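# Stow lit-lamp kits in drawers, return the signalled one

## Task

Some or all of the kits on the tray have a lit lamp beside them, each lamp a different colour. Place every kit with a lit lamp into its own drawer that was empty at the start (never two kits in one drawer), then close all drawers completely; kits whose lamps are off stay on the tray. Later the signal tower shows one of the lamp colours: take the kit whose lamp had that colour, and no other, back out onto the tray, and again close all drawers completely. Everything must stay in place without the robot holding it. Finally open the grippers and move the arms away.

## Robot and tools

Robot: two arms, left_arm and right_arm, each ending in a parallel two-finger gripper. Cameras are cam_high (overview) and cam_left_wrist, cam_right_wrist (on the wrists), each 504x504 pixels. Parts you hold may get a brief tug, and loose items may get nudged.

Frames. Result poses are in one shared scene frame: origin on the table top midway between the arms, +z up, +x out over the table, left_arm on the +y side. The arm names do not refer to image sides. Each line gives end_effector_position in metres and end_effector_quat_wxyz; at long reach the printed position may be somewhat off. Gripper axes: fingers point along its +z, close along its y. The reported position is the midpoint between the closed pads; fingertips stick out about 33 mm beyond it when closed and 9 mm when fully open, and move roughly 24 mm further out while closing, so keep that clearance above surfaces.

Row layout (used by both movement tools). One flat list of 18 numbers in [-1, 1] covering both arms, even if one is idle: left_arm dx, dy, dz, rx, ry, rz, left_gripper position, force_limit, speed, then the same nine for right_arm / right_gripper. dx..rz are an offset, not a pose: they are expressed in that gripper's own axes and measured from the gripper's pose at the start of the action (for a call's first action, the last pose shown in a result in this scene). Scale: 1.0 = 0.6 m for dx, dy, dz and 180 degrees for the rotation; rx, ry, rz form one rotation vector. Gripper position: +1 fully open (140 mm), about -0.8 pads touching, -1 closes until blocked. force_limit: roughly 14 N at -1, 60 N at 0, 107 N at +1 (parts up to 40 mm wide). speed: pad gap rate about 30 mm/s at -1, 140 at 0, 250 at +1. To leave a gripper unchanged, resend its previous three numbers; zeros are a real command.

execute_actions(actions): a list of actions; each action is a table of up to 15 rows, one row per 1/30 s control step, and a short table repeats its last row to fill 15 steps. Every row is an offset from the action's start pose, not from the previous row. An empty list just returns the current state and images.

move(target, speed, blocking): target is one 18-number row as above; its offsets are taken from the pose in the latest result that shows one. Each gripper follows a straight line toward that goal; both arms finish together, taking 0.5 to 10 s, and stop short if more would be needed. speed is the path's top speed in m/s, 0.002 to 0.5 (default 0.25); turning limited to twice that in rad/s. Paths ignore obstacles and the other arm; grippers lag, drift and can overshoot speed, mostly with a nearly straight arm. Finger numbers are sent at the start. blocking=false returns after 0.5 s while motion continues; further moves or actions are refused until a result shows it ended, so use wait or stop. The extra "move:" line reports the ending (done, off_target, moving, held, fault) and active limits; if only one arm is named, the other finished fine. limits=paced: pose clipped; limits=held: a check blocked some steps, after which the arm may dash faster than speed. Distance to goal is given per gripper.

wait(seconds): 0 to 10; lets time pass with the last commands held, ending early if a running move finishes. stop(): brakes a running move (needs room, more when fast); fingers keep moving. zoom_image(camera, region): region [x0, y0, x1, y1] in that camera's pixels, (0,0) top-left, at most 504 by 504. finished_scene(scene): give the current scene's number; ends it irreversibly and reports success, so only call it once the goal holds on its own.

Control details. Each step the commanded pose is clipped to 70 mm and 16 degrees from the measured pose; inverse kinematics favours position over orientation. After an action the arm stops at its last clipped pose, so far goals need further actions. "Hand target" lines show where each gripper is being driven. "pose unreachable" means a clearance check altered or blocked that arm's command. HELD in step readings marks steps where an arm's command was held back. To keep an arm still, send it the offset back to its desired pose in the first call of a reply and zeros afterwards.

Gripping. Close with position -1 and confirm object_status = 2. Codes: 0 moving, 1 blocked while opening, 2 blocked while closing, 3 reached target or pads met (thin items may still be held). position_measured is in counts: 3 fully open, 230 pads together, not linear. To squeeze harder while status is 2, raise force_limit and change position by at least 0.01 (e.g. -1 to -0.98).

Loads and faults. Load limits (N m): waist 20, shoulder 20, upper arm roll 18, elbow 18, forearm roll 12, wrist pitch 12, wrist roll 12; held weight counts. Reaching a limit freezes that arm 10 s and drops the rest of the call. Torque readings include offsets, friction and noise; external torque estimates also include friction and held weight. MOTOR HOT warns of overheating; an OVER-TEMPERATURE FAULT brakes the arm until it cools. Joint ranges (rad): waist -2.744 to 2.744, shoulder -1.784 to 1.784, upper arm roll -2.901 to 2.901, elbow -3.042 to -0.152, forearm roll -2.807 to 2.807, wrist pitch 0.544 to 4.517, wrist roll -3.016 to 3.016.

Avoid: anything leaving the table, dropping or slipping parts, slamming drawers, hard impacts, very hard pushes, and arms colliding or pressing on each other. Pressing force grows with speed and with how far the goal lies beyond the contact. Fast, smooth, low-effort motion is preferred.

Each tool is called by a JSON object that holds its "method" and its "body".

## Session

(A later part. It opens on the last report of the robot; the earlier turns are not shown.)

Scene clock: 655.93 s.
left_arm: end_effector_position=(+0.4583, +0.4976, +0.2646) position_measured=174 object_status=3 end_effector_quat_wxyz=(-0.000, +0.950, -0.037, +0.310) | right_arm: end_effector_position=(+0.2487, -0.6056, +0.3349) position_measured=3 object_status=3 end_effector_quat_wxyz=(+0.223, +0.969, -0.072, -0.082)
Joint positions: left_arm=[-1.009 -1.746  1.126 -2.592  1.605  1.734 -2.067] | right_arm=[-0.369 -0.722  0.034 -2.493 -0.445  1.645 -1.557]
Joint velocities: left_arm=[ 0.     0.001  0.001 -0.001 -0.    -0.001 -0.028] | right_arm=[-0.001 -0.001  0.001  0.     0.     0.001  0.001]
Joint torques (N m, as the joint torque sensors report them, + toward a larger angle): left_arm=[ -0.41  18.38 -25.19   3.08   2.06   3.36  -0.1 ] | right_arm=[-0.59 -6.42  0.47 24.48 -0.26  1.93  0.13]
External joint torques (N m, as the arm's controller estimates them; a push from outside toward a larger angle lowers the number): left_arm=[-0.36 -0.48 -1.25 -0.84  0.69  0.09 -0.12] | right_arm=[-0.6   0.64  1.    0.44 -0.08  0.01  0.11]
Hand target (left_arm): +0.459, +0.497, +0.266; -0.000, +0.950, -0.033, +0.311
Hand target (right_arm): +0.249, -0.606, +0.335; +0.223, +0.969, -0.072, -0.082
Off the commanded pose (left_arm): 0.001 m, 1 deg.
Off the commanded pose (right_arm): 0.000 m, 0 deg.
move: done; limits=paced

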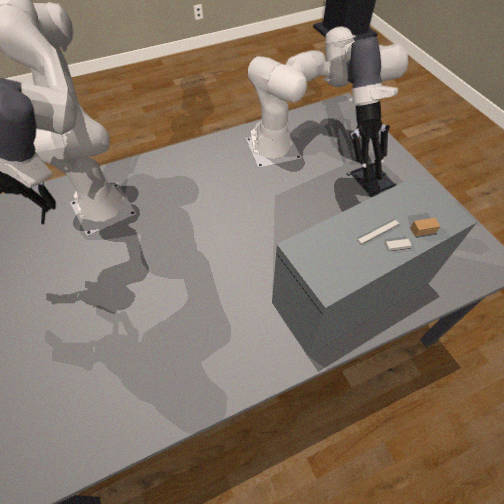

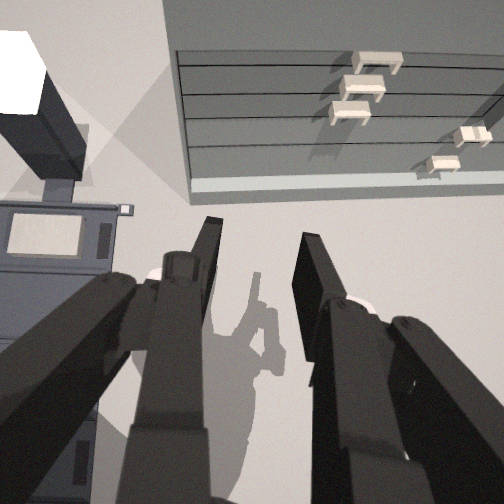

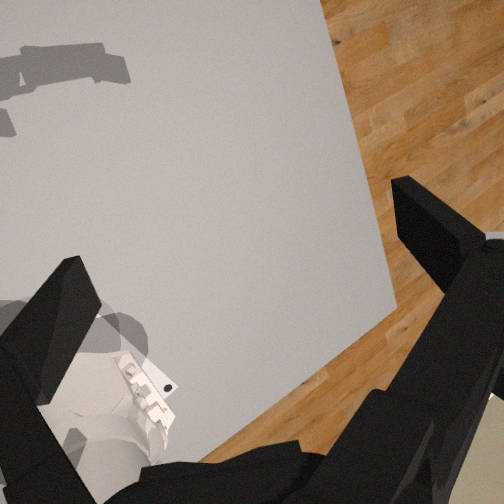

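{"method": "move", "body": {"target": [0.053,0.118,0.23,0.043,0.087,-0.01,-0.36,0.5,0,0,0,0,0,0,0,1,0,0], "speed": 0.12}}

{"method": "move", "body": {"target": [0.022,0,0.027,0,0,0,-0.36,0.5,0,0,0,0,0,0,0,1,0,0], "speed": 0.02}}

Scene clock: 660.37 s.
left_arm: end_effector_position=(+0.5591, +0.4195, +0.1713) position_measured=174 object_status=3 end_effector_quat_wxyz=(-0.058, +0.896, -0.006, +0.440) | right_arm: end_effector_position=(+0.2487, -0.6056, +0.3349) position_measured=3 object_status=3 end_effector_quat_wxyz=(+0.223, +0.969, -0.072, -0.082)
Joint positions: left_arm=[-1.214 -1.772  1.572 -2.641  2.437  1.919 -2.469] | right_arm=[-0.369 -0.722  0.034 -2.493 -0.445  1.645 -1.557]
Joint velocities: left_arm=[ 0.    -0.001  0.002  0.     0.005  0.    -0.03 ] | right_arm=[ 0.     0.    -0.    -0.     0.001 -0.     0.001]
Joint torques (N m, as the joint torque sensors report them, + toward a larger angle): left_arm=[ -1.78  13.6  -25.19  -2.1    2.54   2.84   0.07] | right_arm=[-0.34 -6.2   0.61 24.47 -0.29  1.9   0.13]
External joint torques (N m, as the arm's controller estimates them; a push from outside toward a larger angle lowers the number): left_arm=[-1.85 -2.74  0.21  1.52  0.92  0.35  0.05] | right_arm=[-0.35  0.83  1.15  0.46 -0.11 -0.02  0.11]
Hand target (left_arm): +0.560, +0.419, +0.171; -0.054, +0.896, -0.001, +0.442
Hand target (right_arm): +0.249, -0.606, +0.335; +0.223, +0.969, -0.072, -0.082
Off the commanded pose (left_arm): 0.002 m, 1 deg.
Off the commanded pose (right_arm): 0.000 m, 0 deg.
joint sent to its limit (left arm) — the command would take joint 2 (shoulder) past its lower limit, so that joint was sent only as far as its limit.
move: done

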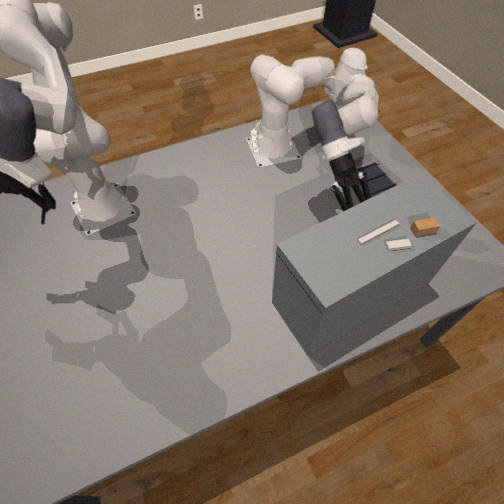

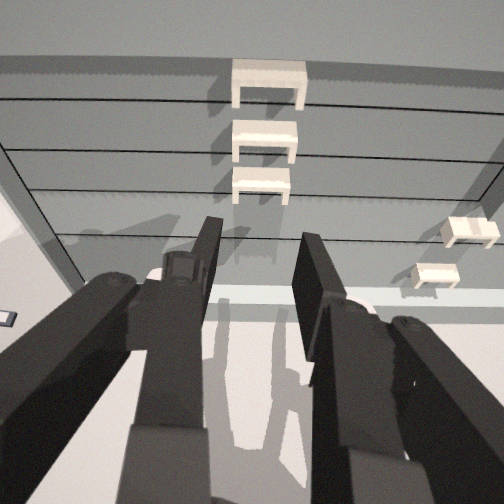

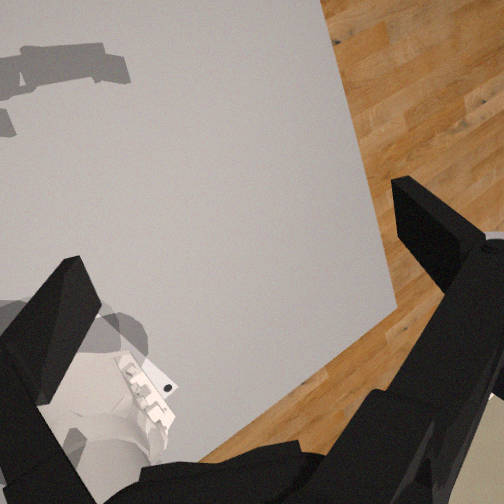

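Scene clock: 661.63 s.
left_arm: end_effector_position=(+0.5787, +0.4202, +0.1706) position_measured=174 object_status=3 end_effector_quat_wxyz=(-0.058, +0.897, -0.005, +0.438) | right_arm: end_effector_position=(+0.2487, -0.6056, +0.3349) position_measured=3 object_status=3 end_effector_quat_wxyz=(+0.223, +0.969, -0.072, -0.082)
Joint positions: left_arm=[-1.274 -1.772  1.563 -2.579  2.437  1.919 -2.469] | right_arm=[-0.369 -0.722  0.034 -2.493 -0.445  1.645 -1.557]
Joint velocities: left_arm=[-0.003  0.001 -0.001  0.004 -0.     0.001 -0.001] | right_arm=[-0.    -0.001 -0.001  0.     0.001 -0.     0.002]
Joint torques (N m, as the joint torque sensors report them, + toward a larger angle): left_arm=[ -1.02  15.01 -27.98  -1.84   1.67   2.95   0.19] | right_arm=[-0.28 -6.42  0.56 24.25 -0.28  1.92  0.12]
External joint torques (N m, as the arm's controller estimates them; a push from outside toward a larger angle lowers the number): left_arm=[-1.09 -2.54 -1.54  1.88  0.06  0.46  0.17] | right_arm=[-0.24  0.72  1.17  0.19 -0.09  0.    0.1 ]
Hand target (left_arm): +0.580, +0.420, +0.172; -0.058, +0.896, -0.006, +0.440
Hand target (right_arm): +0.249, -0.606, +0.335; +0.223, +0.969, -0.072, -0.082
Off the commanded pose (left_arm): 0.002 m, 0 deg.
Off the commanded pose (right_arm): 0.000 m, 0 deg.
move: done

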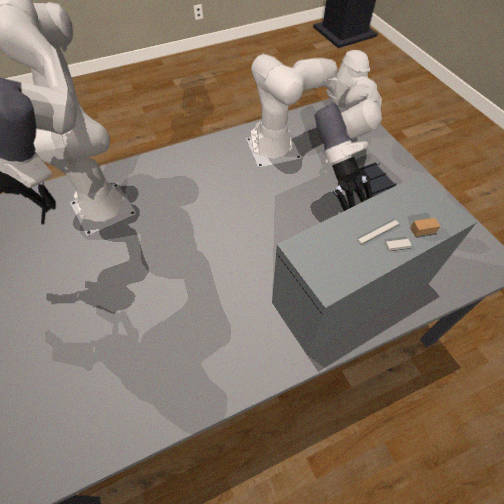

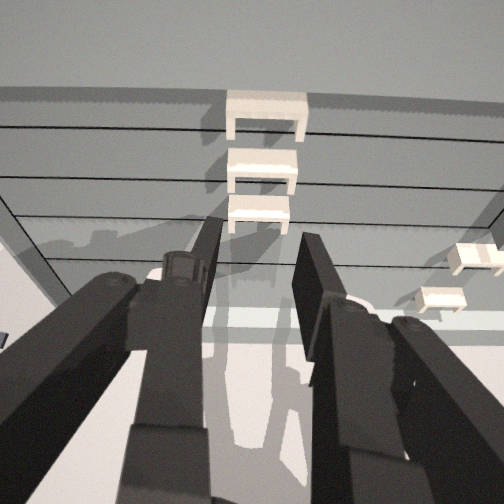

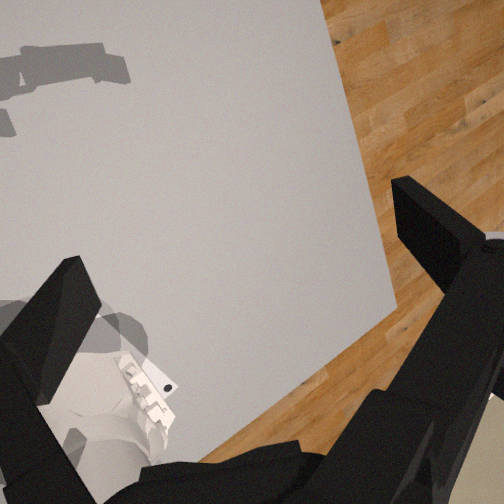

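{"method": "move", "body": {"target": [0.013,0,0.016,0,0,0,-0.36,0.5,0,0,0,0,0,0,0,1,0,0], "speed": 0.01}}

{"method": "move", "body": {"target": [0,0,0,0,0,0,-1,0.5,-0.8,0,0,0,0,0,0,1,0,0]}}

{"method": "move", "body": {"target": [-0.115,0.009,-0.146,0,0,0,-1,0.5,-0.8,0,0,0,0,0,0,1,0,0], "speed": 0.025}}

Scene clock: 664.67 s.
left_arm: end_effector_position=(+0.5898, +0.4210, +0.1696) position_measured=174 object_status=3 end_effector_quat_wxyz=(-0.058, +0.897, -0.003, +0.437) | right_arm: end_effector_position=(+0.2487, -0.6056, +0.3349) position_measured=3 object_status=3 end_effector_quat_wxyz=(+0.223, +0.969, -0.072, -0.082)
Joint positions: left_arm=[-1.306 -1.772  1.558 -2.543  2.437  1.919 -2.469] | right_arm=[-0.369 -0.722  0.034 -2.493 -0.445  1.645 -1.557]
Joint velocities: left_arm=[-0.002  0.001 -0.003  0.003  0.     0.001  0.001] | right_arm=[ 0.001  0.001 -0.    -0.001 -0.    -0.001  0.001]
Joint torques (N m, as the joint torque sensors report them, + toward a larger angle): left_arm=[ -1.5   16.45 -29.18  -2.96   1.6    2.96   0.28] | right_arm=[-0.53 -6.35  0.45 24.47 -0.28  1.92  0.1 ]
External joint torques (N m, as the arm's controller estimates them; a push from outside toward a larger angle lowers the number): left_arm=[-1.46 -1.86 -2.04  0.87 -0.01  0.44  0.26] | right_arm=[-0.54  0.69  0.99  0.45 -0.1   0.01  0.08]
Hand target (left_arm): +0.591, +0.420, +0.171; -0.058, +0.897, -0.005, +0.439
Hand target (right_arm): +0.249, -0.606, +0.335; +0.223, +0.969, -0.072, -0.082
Off the commanded pose (left_arm): 0.002 m, 0 deg.
Off the commanded pose (right_arm): 0.000 m, 0 deg.
move: done

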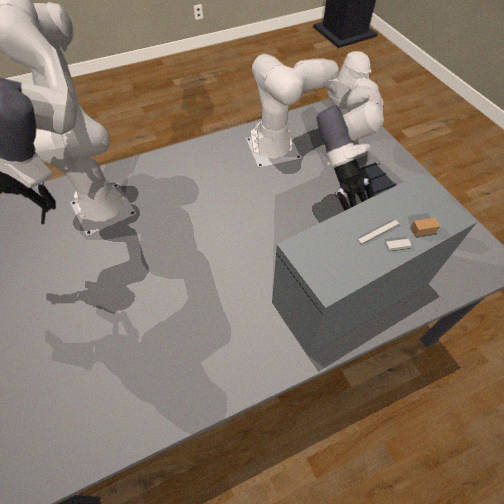

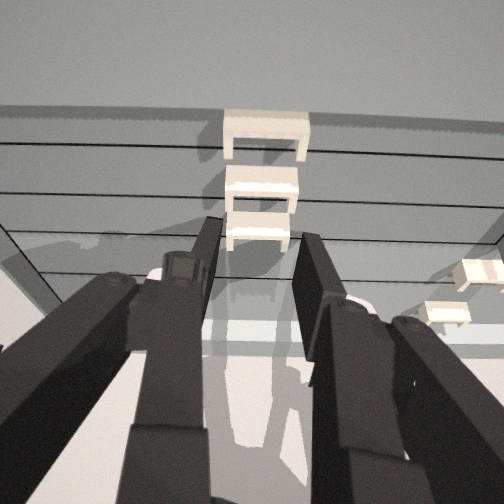

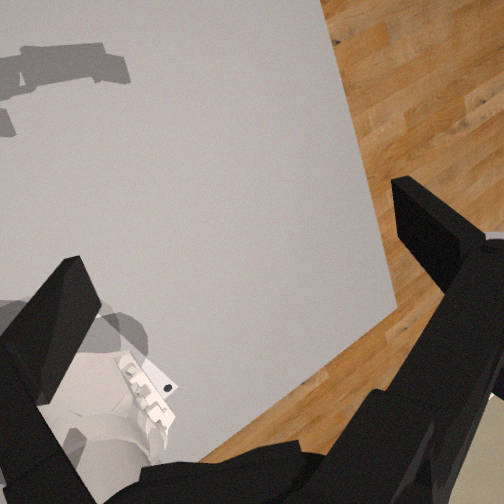

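Scene clock: 665.17 s.
left_arm: end_effector_position=(+0.5898, +0.4229, +0.1700) position_measured=194 object_status=2 end_effector_quat_wxyz=(-0.059, +0.897, -0.001, +0.437) | right_arm: end_effector_position=(+0.2487, -0.6056, +0.3349) position_measured=3 object_status=3 end_effector_quat_wxyz=(+0.223, +0.969, -0.072, -0.082)
Joint positions: left_arm=[-1.305 -1.772  1.557 -2.543  2.437  1.918 -2.471] | right_arm=[-0.369 -0.722  0.034 -2.493 -0.445  1.645 -1.557]
Joint velocities: left_arm=[-0.    -0.    -0.001 -0.    -0.    -0.    -0.004] | right_arm=[ 0.     0.001 -0.001  0.001 -0.     0.001 -0.001]
Joint torques (N m, as the joint torque sensors report them, + toward a larger angle): left_arm=[ -0.46  16.57 -27.44  -3.13   1.39   2.85   0.24] | right_arm=[-0.51 -6.28  0.53 24.38 -0.3   1.91  0.12]
External joint torques (N m, as the arm's controller estimates them; a push from outside toward a larger angle lowers the number): left_arm=[-0.39 -1.68 -0.4   0.65 -0.22  0.34  0.23] | right_arm=[-0.53  0.78  1.06  0.34 -0.11 -0.01  0.1 ]
Hand target (left_arm): +0.590, +0.421, +0.170; -0.058, +0.897, -0.003, +0.437
Hand target (right_arm): +0.249, -0.606, +0.335; +0.223, +0.969, -0.072, -0.082
Off the commanded pose (left_arm): 0.002 m, 0 deg.
Off the commanded pose (right_arm): 0.000 m, 0 deg.
move: done

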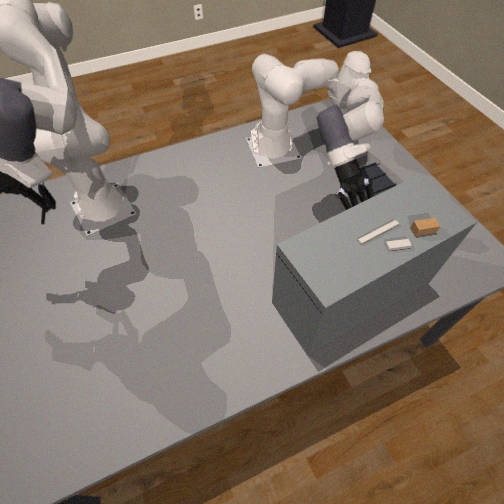

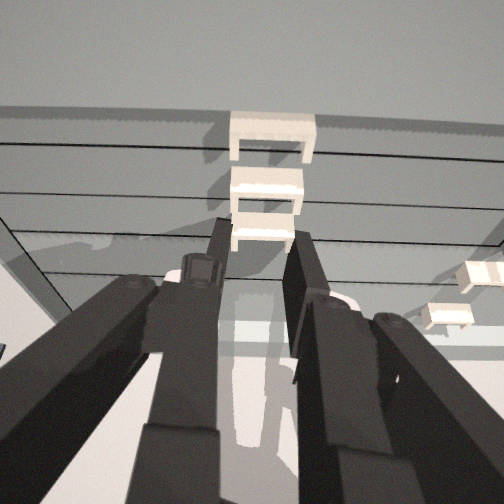

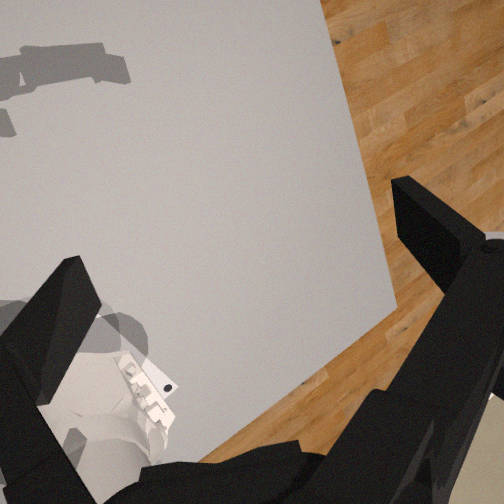

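Scene clock: 669.90 s.
left_arm: end_effector_position=(+0.4780, +0.4107, +0.1668) position_measured=195 object_status=2 end_effector_quat_wxyz=(-0.056, +0.898, -0.003, +0.436) | right_arm: end_effector_position=(+0.2487, -0.6056, +0.3349) position_measured=3 object_status=3 end_effector_quat_wxyz=(+0.223, +0.969, -0.072, -0.082)
Joint positions: left_arm=[-0.97  -1.745  1.615 -2.886  2.424  1.922 -2.491] | right_arm=[-0.369 -0.722  0.034 -2.493 -0.445  1.645 -1.557]
Joint velocities: left_arm=[ 0.004  0.005 -0.001 -0.003 -0.001  0.007  0.   ] | right_arm=[-0.     0.001  0.002  0.001 -0.001 -0.001 -0.001]
Joint torques (N m, as the joint torque sensors report them, + toward a larger angle): left_arm=[  4.81  12.95 -22.32  -2.22   1.48   2.29   0.36] | right_arm=[-0.44 -6.27  0.31 24.33 -0.3   1.92  0.13]
External joint torques (N m, as the arm's controller estimates them; a push from outside toward a larger angle lowers the number): left_arm=[ 4.87  0.52 -1.58  1.09 -0.13 -0.19  0.34] | right_arm=[-0.44  0.81  0.84  0.29 -0.11  0.    0.11]
Hand target (left_arm): +0.478, +0.416, +0.167; -0.060, +0.898, -0.002, +0.435
Hand target (right_arm): +0.249, -0.606, +0.335; +0.223, +0.969, -0.072, -0.082
Off the commanded pose (left_arm): 0.002 m, 0 deg.
Off the commanded pose (right_arm): 0.000 m, 0 deg.
move: done

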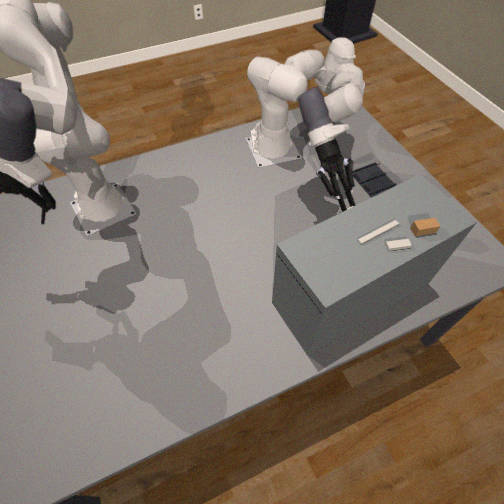

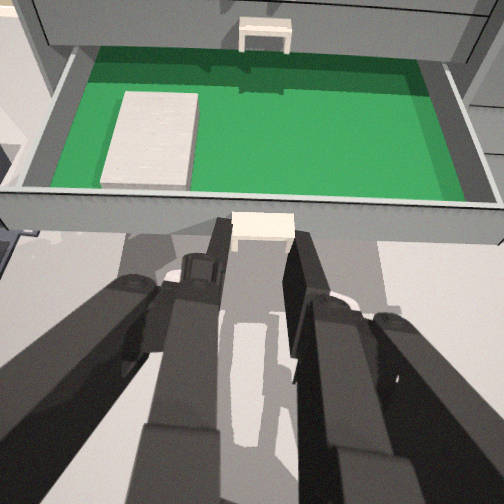

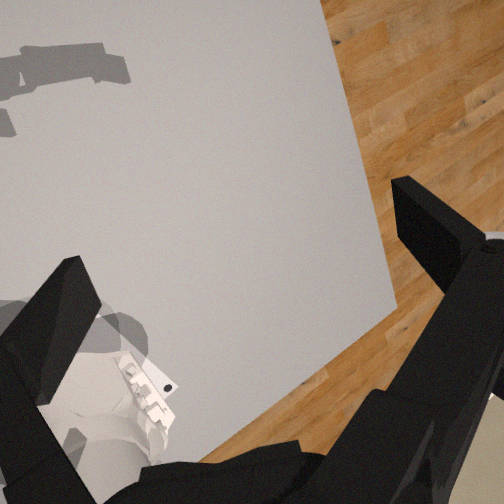

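{"method": "move", "body": {"target": [0,0,0,0,0,0,-0.2,0,0,0,0,0,0,0,0,1,0,0]}}

{"method": "move", "body": {"target": [0.12,0,-0.11,0,0,0,-0.2,0,0,0,0,0,0,0,0,1,0,0], "speed": 0.12}}

{"method": "move", "body": {"target": [0.033,-0.107,0.07,0,0,0.5,-0.2,0,0,0,0,0,0,0,0,1,0,0], "speed": 0.4}}

{"method": "move", "body": {"target": [0,0,0,-0.148,0.214,0.485,-0.2,0,0,0,0,0,0,0,0,1,0,0], "speed": 0.25}}

Scene clock: 674.53 s.
left_arm: end_effector_position=(+0.4777, +0.4106, +0.1666) position_measured=154 object_status=3 end_effector_quat_wxyz=(-0.056, +0.898, -0.003, +0.436) | right_arm: end_effector_position=(+0.2487, -0.6056, +0.3349) position_measured=3 object_status=3 end_effector_quat_wxyz=(+0.223, +0.969, -0.072, -0.082)
Joint positions: left_arm=[-0.969 -1.745  1.615 -2.887  2.423  1.922 -2.491] | right_arm=[-0.369 -0.722  0.034 -2.493 -0.445  1.645 -1.557]
Joint velocities: left_arm=[ 0.001 -0.001 -0.001 -0.    -0.002  0.001  0.001] | right_arm=[-0.     0.001  0.     0.001 -0.001 -0.     0.   ]
Joint torques (N m, as the joint torque sensors report them, + toward a larger angle): left_arm=[ -0.04  11.05 -22.18  -3.09   1.48   2.38   0.15] | right_arm=[-0.54 -6.47  0.51 24.32 -0.3   1.91  0.12]
External joint torques (N m, as the arm's controller estimates them; a push from outside toward a larger angle lowers the number): left_arm=[-0.06 -1.39 -1.42  0.15 -0.14 -0.1   0.13] | right_arm=[-0.55  0.64  1.06  0.23 -0.11 -0.02  0.1 ]
Hand target (left_arm): +0.478, +0.411, +0.167; -0.056, +0.898, -0.003, +0.436
Hand target (right_arm): +0.249, -0.606, +0.335; +0.223, +0.969, -0.072, -0.082
Off the commanded pose (left_arm): 0.000 m, 0 deg.
Off the commanded pose (right_arm): 0.000 m, 0 deg.
move: done

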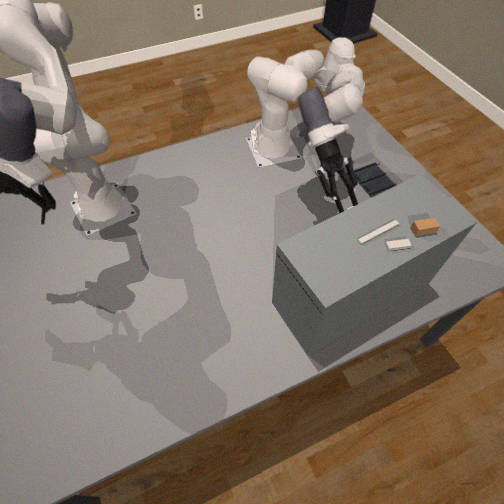

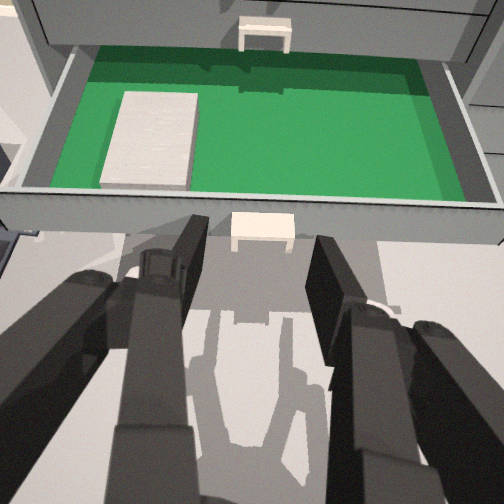

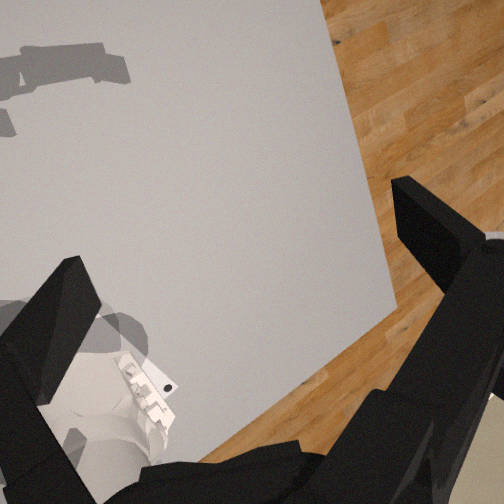

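Scene clock: 675.87 s.
left_arm: end_effector_position=(+0.4716, +0.3998, +0.2681) position_measured=154 object_status=3 end_effector_quat_wxyz=(-0.052, +0.896, -0.001, +0.440) | right_arm: end_effector_position=(+0.2487, -0.6056, +0.3349) position_measured=3 object_status=3 end_effector_quat_wxyz=(+0.223, +0.969, -0.072, -0.082)
Joint positions: left_arm=[-1.078 -1.76   1.231 -2.868  2.081  1.782 -2.485] | right_arm=[-0.369 -0.722  0.034 -2.493 -0.445  1.645 -1.557]
Joint velocities: left_arm=[-0.001  0.001 -0.001  0.002 -0.009 -0.01  -0.002] | right_arm=[ 0.002 -0.    -0.    -0.     0.    -0.001  0.001]
Joint torques (N m, as the joint torque sensors report them, + toward a larger angle): left_arm=[ -0.96  13.79 -21.95   5.65   0.65   2.09   0.05] | right_arm=[-0.32 -6.56  0.53 24.49 -0.3   1.92  0.11]
External joint torques (N m, as the arm's controller estimates them; a push from outside toward a larger angle lowers the number): left_arm=[-1.03 -0.41 -1.63  1.21 -1.24 -0.4   0.04] | right_arm=[-0.34  0.54  1.06  0.44 -0.11  0.    0.09]
Hand target (left_arm): +0.471, +0.400, +0.267; -0.053, +0.898, -0.001, +0.437
Hand target (right_arm): +0.249, -0.606, +0.335; +0.223, +0.969, -0.072, -0.082
Off the commanded pose (left_arm): 0.005 m, 1 deg.
Off the commanded pose (right_arm): 0.000 m, 0 deg.
move: off_target (left_arm)

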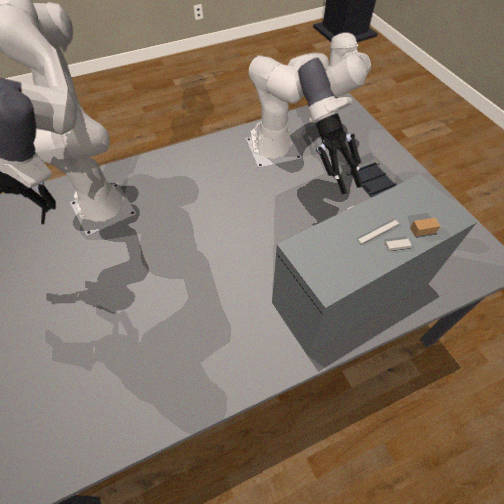

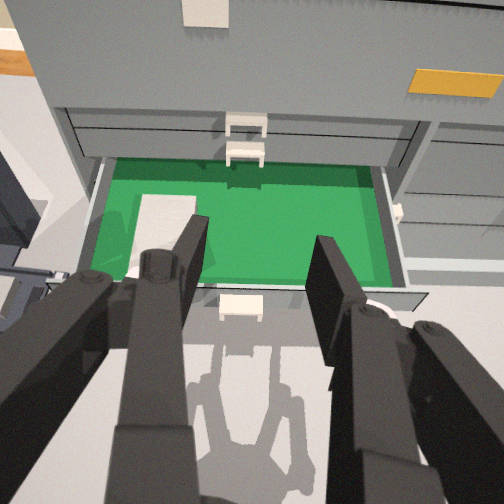

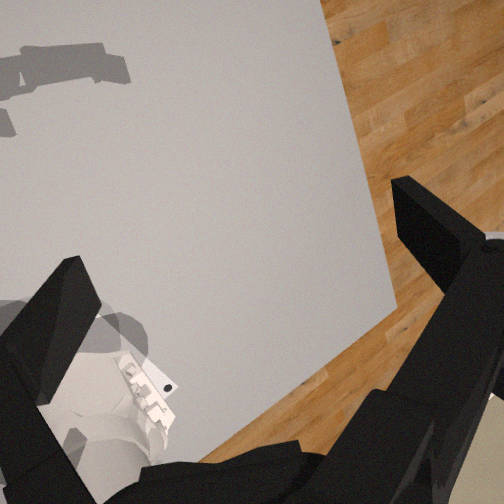

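Scene clock: 679.03 s.
left_arm: end_effector_position=(+0.5154, +0.4589, +0.2637) position_measured=154 object_status=3 end_effector_quat_wxyz=(-0.349, +0.629, -0.638, +0.275) | right_arm: end_effector_position=(+0.2487, -0.6056, +0.3349) position_measured=3 object_status=3 end_effector_quat_wxyz=(+0.223, +0.969, -0.072, -0.082)
Joint positions: left_arm=[-0.899 -1.151  1.276 -2.659  1.961  2.421 -1.02 ] | right_arm=[-0.369 -0.722  0.034 -2.493 -0.445  1.645 -1.557]
Joint velocities: left_arm=[-0.001  0.    -0.001 -0.001 -0.004  0.003  0.035] | right_arm=[-0.001  0.001 -0.001  0.     0.001 -0.001 -0.   ]
Joint torques (N m, as the joint torque sensors report them, + toward a larger angle): left_arm=[  2.06  10.73 -22.4   12.79  -0.76   2.82   0.22] | right_arm=[-0.35 -6.56  0.58 24.38 -0.27  1.91  0.11]
External joint torques (N m, as the arm's controller estimates them; a push from outside toward a larger angle lowers the number): left_arm=[ 2.13 -0.41 -0.77  0.82 -1.07  0.48  0.26] | right_arm=[-0.32  0.53  1.17  0.36 -0.08 -0.01  0.09]
Hand target (left_arm): +0.516, +0.460, +0.264; -0.349, +0.626, -0.641, +0.274
Hand target (right_arm): +0.249, -0.606, +0.335; +0.223, +0.969, -0.072, -0.082
Off the commanded pose (left_arm): 0.008 m, 1 deg.
Off the commanded pose (right_arm): 0.000 m, 0 deg.
move: off_target (left_arm)

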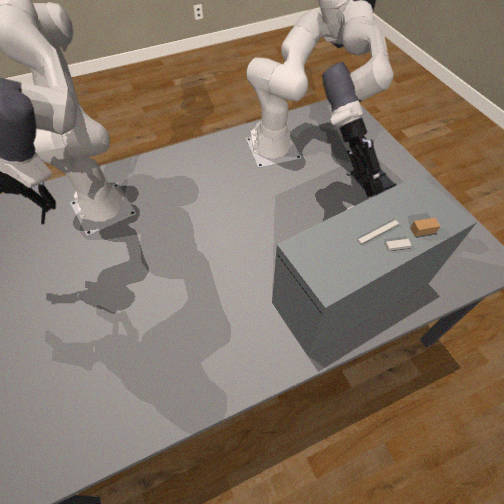

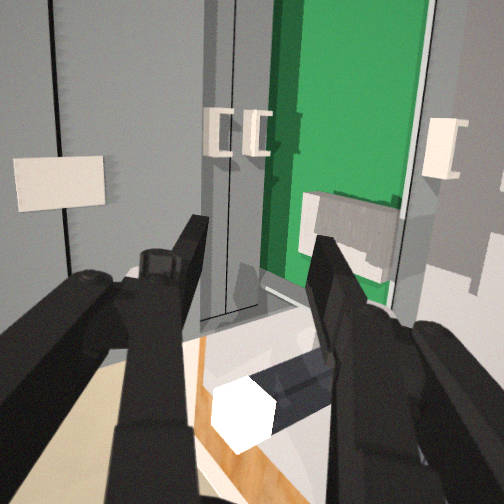

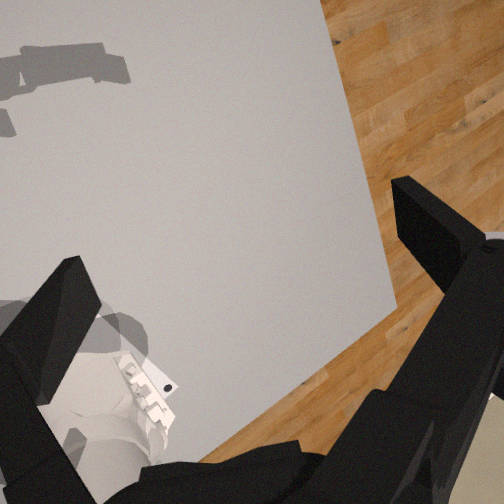

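Scene clock: 683.37 s.
left_arm: end_effector_position=(+0.5149, +0.4571, +0.2662) position_measured=154 object_status=3 end_effector_quat_wxyz=(+0.096, +0.023, +0.995, -0.001) | right_arm: end_effector_position=(+0.2487, -0.6056, +0.3349) position_measured=3 object_status=3 end_effector_quat_wxyz=(+0.223, +0.969, -0.072, -0.082)
Joint positions: left_arm=[-1.425 -1.125  1.237 -2.033  1.119  1.665  1.07 ] | right_arm=[-0.369 -0.722  0.034 -2.493 -0.445  1.645 -1.557]
Joint velocities: left_arm=[-0.001  0.    -0.001  0.001  0.001 -0.003  0.032] | right_arm=[ 0.001 -0.     0.    -0.     0.001  0.001 -0.   ]
Joint torques (N m, as the joint torque sensors report them, + toward a larger angle): left_arm=[ -0.7   19.45 -28.1   12.94   0.74   2.36   0.31] | right_arm=[-0.36 -6.5   0.37 24.42 -0.3   1.91  0.1 ]
External joint torques (N m, as the arm's controller estimates them; a push from outside toward a larger angle lowers the number): left_arm=[-0.63 -3.16 -0.49  1.09 -0.25 -0.44  0.31] | right_arm=[-0.36  0.58  0.91  0.38 -0.11 -0.01  0.08]
Hand target (left_arm): +0.515, +0.457, +0.265; +0.094, +0.030, +0.995, -0.001
Hand target (right_arm): +0.249, -0.606, +0.335; +0.223, +0.969, -0.072, -0.082
Off the commanded pose (left_arm): 0.003 m, 1 deg.
Off the commanded pose (right_arm): 0.000 m, 0 deg.
move: done

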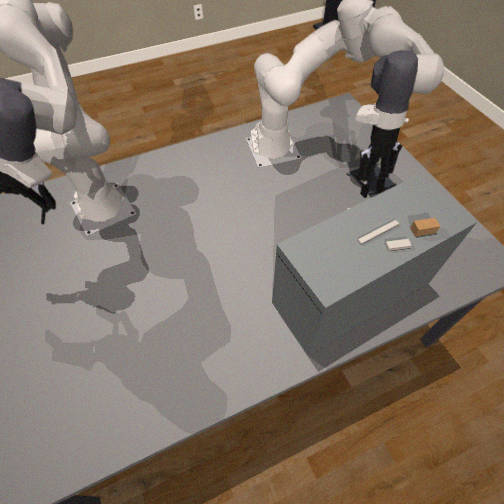

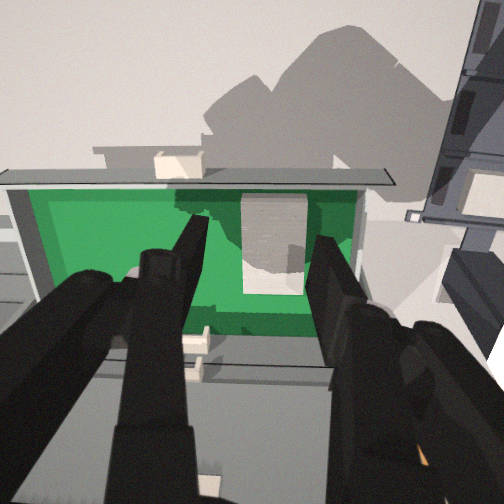

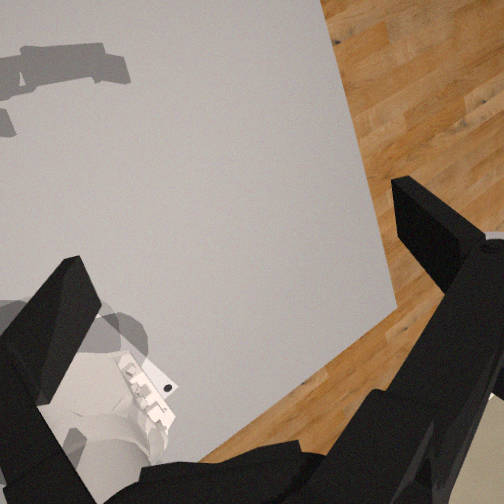

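{"method": "move", "body": {"target": [-0.015,0.02,0.073,0,0,0,-0.2,0,0,0,0,0,0,0,0,1,0,0], "speed": 0.05}}

Scene clock: 685.87 s.
left_arm: end_effector_position=(+0.5301, +0.4677, +0.2243) position_measured=154 object_status=3 end_effector_quat_wxyz=(+0.093, +0.023, +0.995, -0.000) | right_arm: end_effector_position=(+0.2487, -0.6056, +0.3349) position_measured=3 object_status=3 end_effector_quat_wxyz=(+0.223, +0.969, -0.072, -0.082)
Joint positions: left_arm=[-1.453 -1.145  1.332 -2.032  1.176  1.724  1.08 ] | right_arm=[-0.369 -0.722  0.034 -2.493 -0.445  1.645 -1.557]
Joint velocities: left_arm=[-0.     0.     0.001  0.     0.004  0.014 -0.001] | right_arm=[ 0.001 -0.001  0.001  0.     0.     0.001 -0.   ]
Joint torques (N m, as the joint torque sensors report them, + toward a larger angle): left_arm=[ -1.69  22.38 -29.28  11.83   1.93   3.22   0.22] | right_arm=[-0.51 -6.33  0.49 24.4  -0.3   1.92  0.14]
External joint torques (N m, as the arm's controller estimates them; a push from outside toward a larger angle lowers the number): left_arm=[-1.87 -1.73 -0.93  0.68  0.95  0.46  0.22] | right_arm=[-0.53  0.86  1.    0.25 -0.11 -0.02  0.12]
Hand target (left_arm): +0.533, +0.468, +0.225; +0.096, +0.024, +0.995, -0.000
Hand target (right_arm): +0.249, -0.606, +0.335; +0.223, +0.969, -0.072, -0.082
Off the commanded pose (left_arm): 0.003 m, 0 deg.
Off the commanded pose (right_arm): 0.000 m, 0 deg.
move: done

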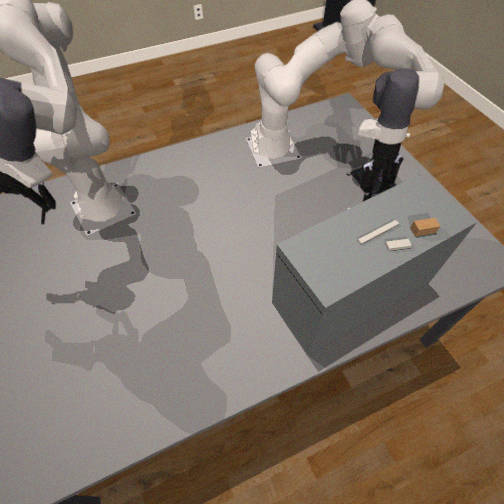

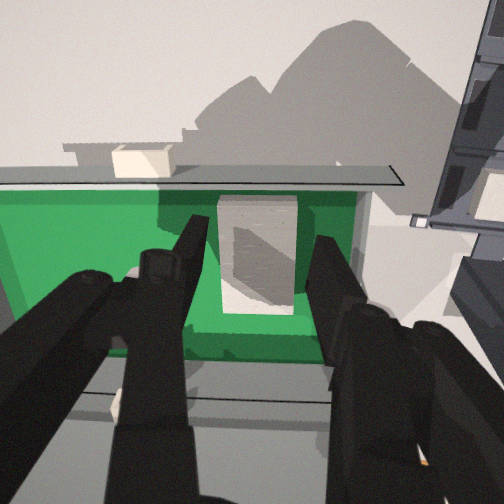

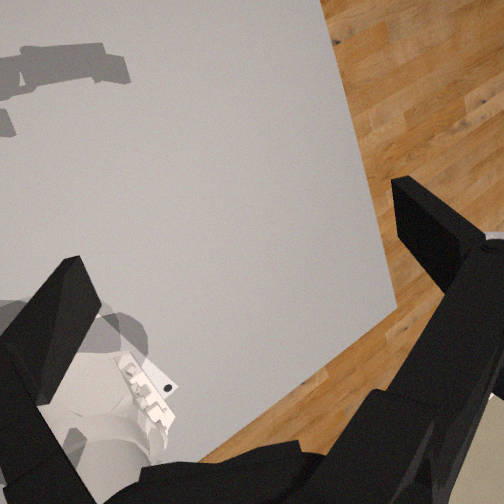

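{"method": "move", "body": {"target": [0.002,0,0.048,0,0,0,-0.2,0,0,0,0,0,0,0,0,1,0,0], "speed": 0.02}}

{"method": "move", "body": {"target": [0,0,0,0,0,0,-1,0,-0.3,0,0,0,0,0,0,1,0,0]}}

Scene clock: 689.33 s.
left_arm: end_effector_position=(+0.5330, +0.4690, +0.1966) position_measured=154 object_status=3 end_effector_quat_wxyz=(+0.091, +0.024, +0.996, -0.000) | right_arm: end_effector_position=(+0.2487, -0.6056, +0.3349) position_measured=3 object_status=3 end_effector_quat_wxyz=(+0.223, +0.969, -0.072, -0.082)
Joint positions: left_arm=[-1.458 -1.149  1.388 -2.052  1.205  1.772  1.074] | right_arm=[-0.369 -0.722  0.034 -2.493 -0.445  1.645 -1.557]
Joint velocities: left_arm=[ 0.001 -0.     0.004  0.     0.002  0.013 -0.002] | right_arm=[ 0.001 -0.    -0.    -0.001 -0.002  0.    -0.002]
Joint torques (N m, as the joint torque sensors report them, + toward a larger angle): left_arm=[ -2.01  21.88 -29.39   9.06   1.85   3.17  -0.01] | right_arm=[-0.37 -6.39  0.54 24.4  -0.28  1.93  0.12]
External joint torques (N m, as the arm's controller estimates them; a push from outside toward a larger angle lowers the number): left_arm=[-1.98 -2.68 -0.59 -1.71  0.89  0.4  -0.01] | right_arm=[-0.41  0.73  1.04  0.36 -0.1   0.01  0.1 ]
Hand target (left_arm): +0.534, +0.467, +0.196; +0.093, +0.024, +0.995, -0.000
Hand target (right_arm): +0.249, -0.606, +0.335; +0.223, +0.969, -0.072, -0.082
Off the commanded pose (left_arm): 0.002 m, 0 deg.
Off the commanded pose (right_arm): 0.000 m, 0 deg.
move: done

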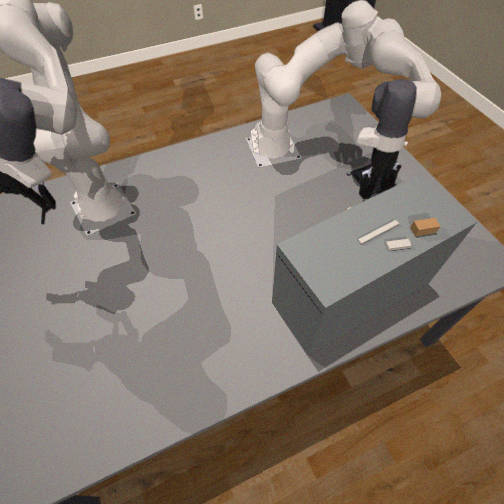

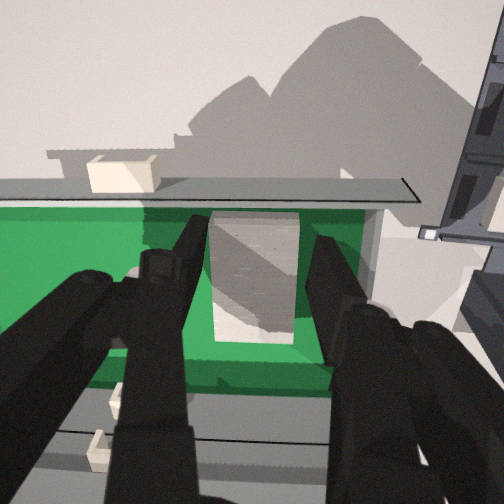

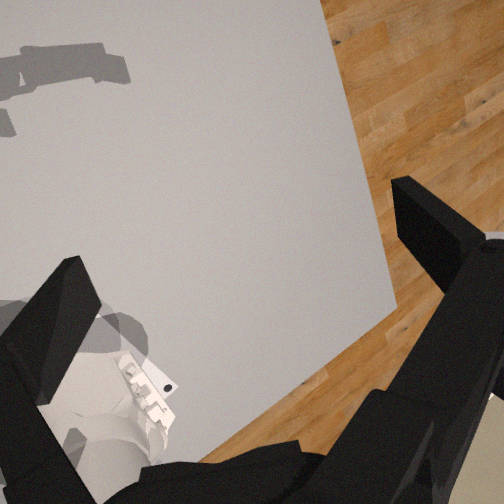

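Scene clock: 689.83 s.
left_arm: end_effector_position=(+0.5331, +0.4688, +0.1970) position_measured=175 object_status=2 end_effector_quat_wxyz=(+0.091, +0.024, +0.996, -0.000) | right_arm: end_effector_position=(+0.2487, -0.6056, +0.3349) position_measured=3 object_status=3 end_effector_quat_wxyz=(+0.223, +0.969, -0.072, -0.082)
Joint positions: left_arm=[-1.458 -1.149  1.387 -2.052  1.205  1.772  1.074] | right_arm=[-0.369 -0.722  0.034 -2.493 -0.445  1.645 -1.557]
Joint velocities: left_arm=[-0.001 -0.002 -0.001 -0.001 -0.     0.001 -0.001] | right_arm=[-0.     0.    -0.001 -0.001 -0.     0.001  0.   ]
Joint torques (N m, as the joint torque sensors report them, + toward a larger angle): left_arm=[  0.15  22.84 -29.72  10.47   0.81   2.83   0.15] | right_arm=[-0.71 -6.21  0.44 24.37 -0.28  1.89  0.14]
External joint torques (N m, as the arm's controller estimates them; a push from outside toward a larger angle lowers the number): left_arm=[ 0.17 -1.68 -0.91 -0.34 -0.15  0.05  0.16] | right_arm=[-0.72  0.81  0.98  0.4  -0.1  -0.03  0.12]
Hand target (left_arm): +0.533, +0.469, +0.197; +0.091, +0.024, +0.996, -0.000
Hand target (right_arm): +0.249, -0.606, +0.335; +0.223, +0.969, -0.072, -0.082
Off the commanded pose (left_arm): 0.000 m, 0 deg.
Off the commanded pose (right_arm): 0.000 m, 0 deg.
move: done

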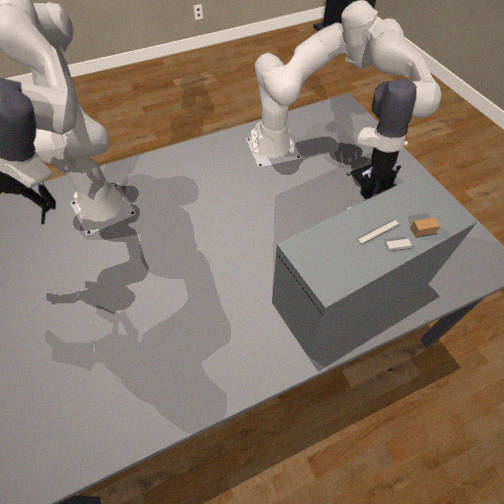

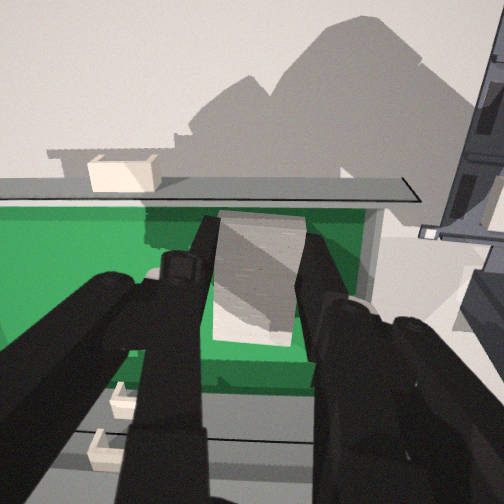

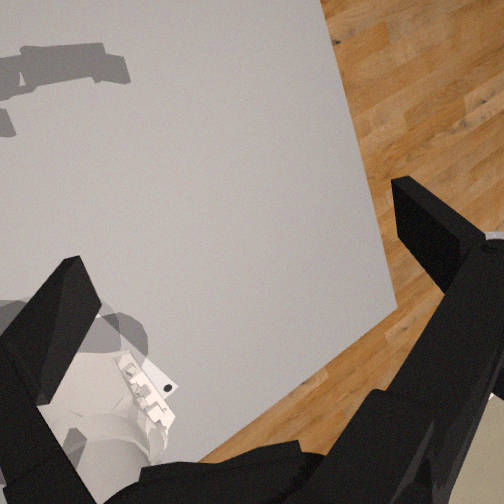

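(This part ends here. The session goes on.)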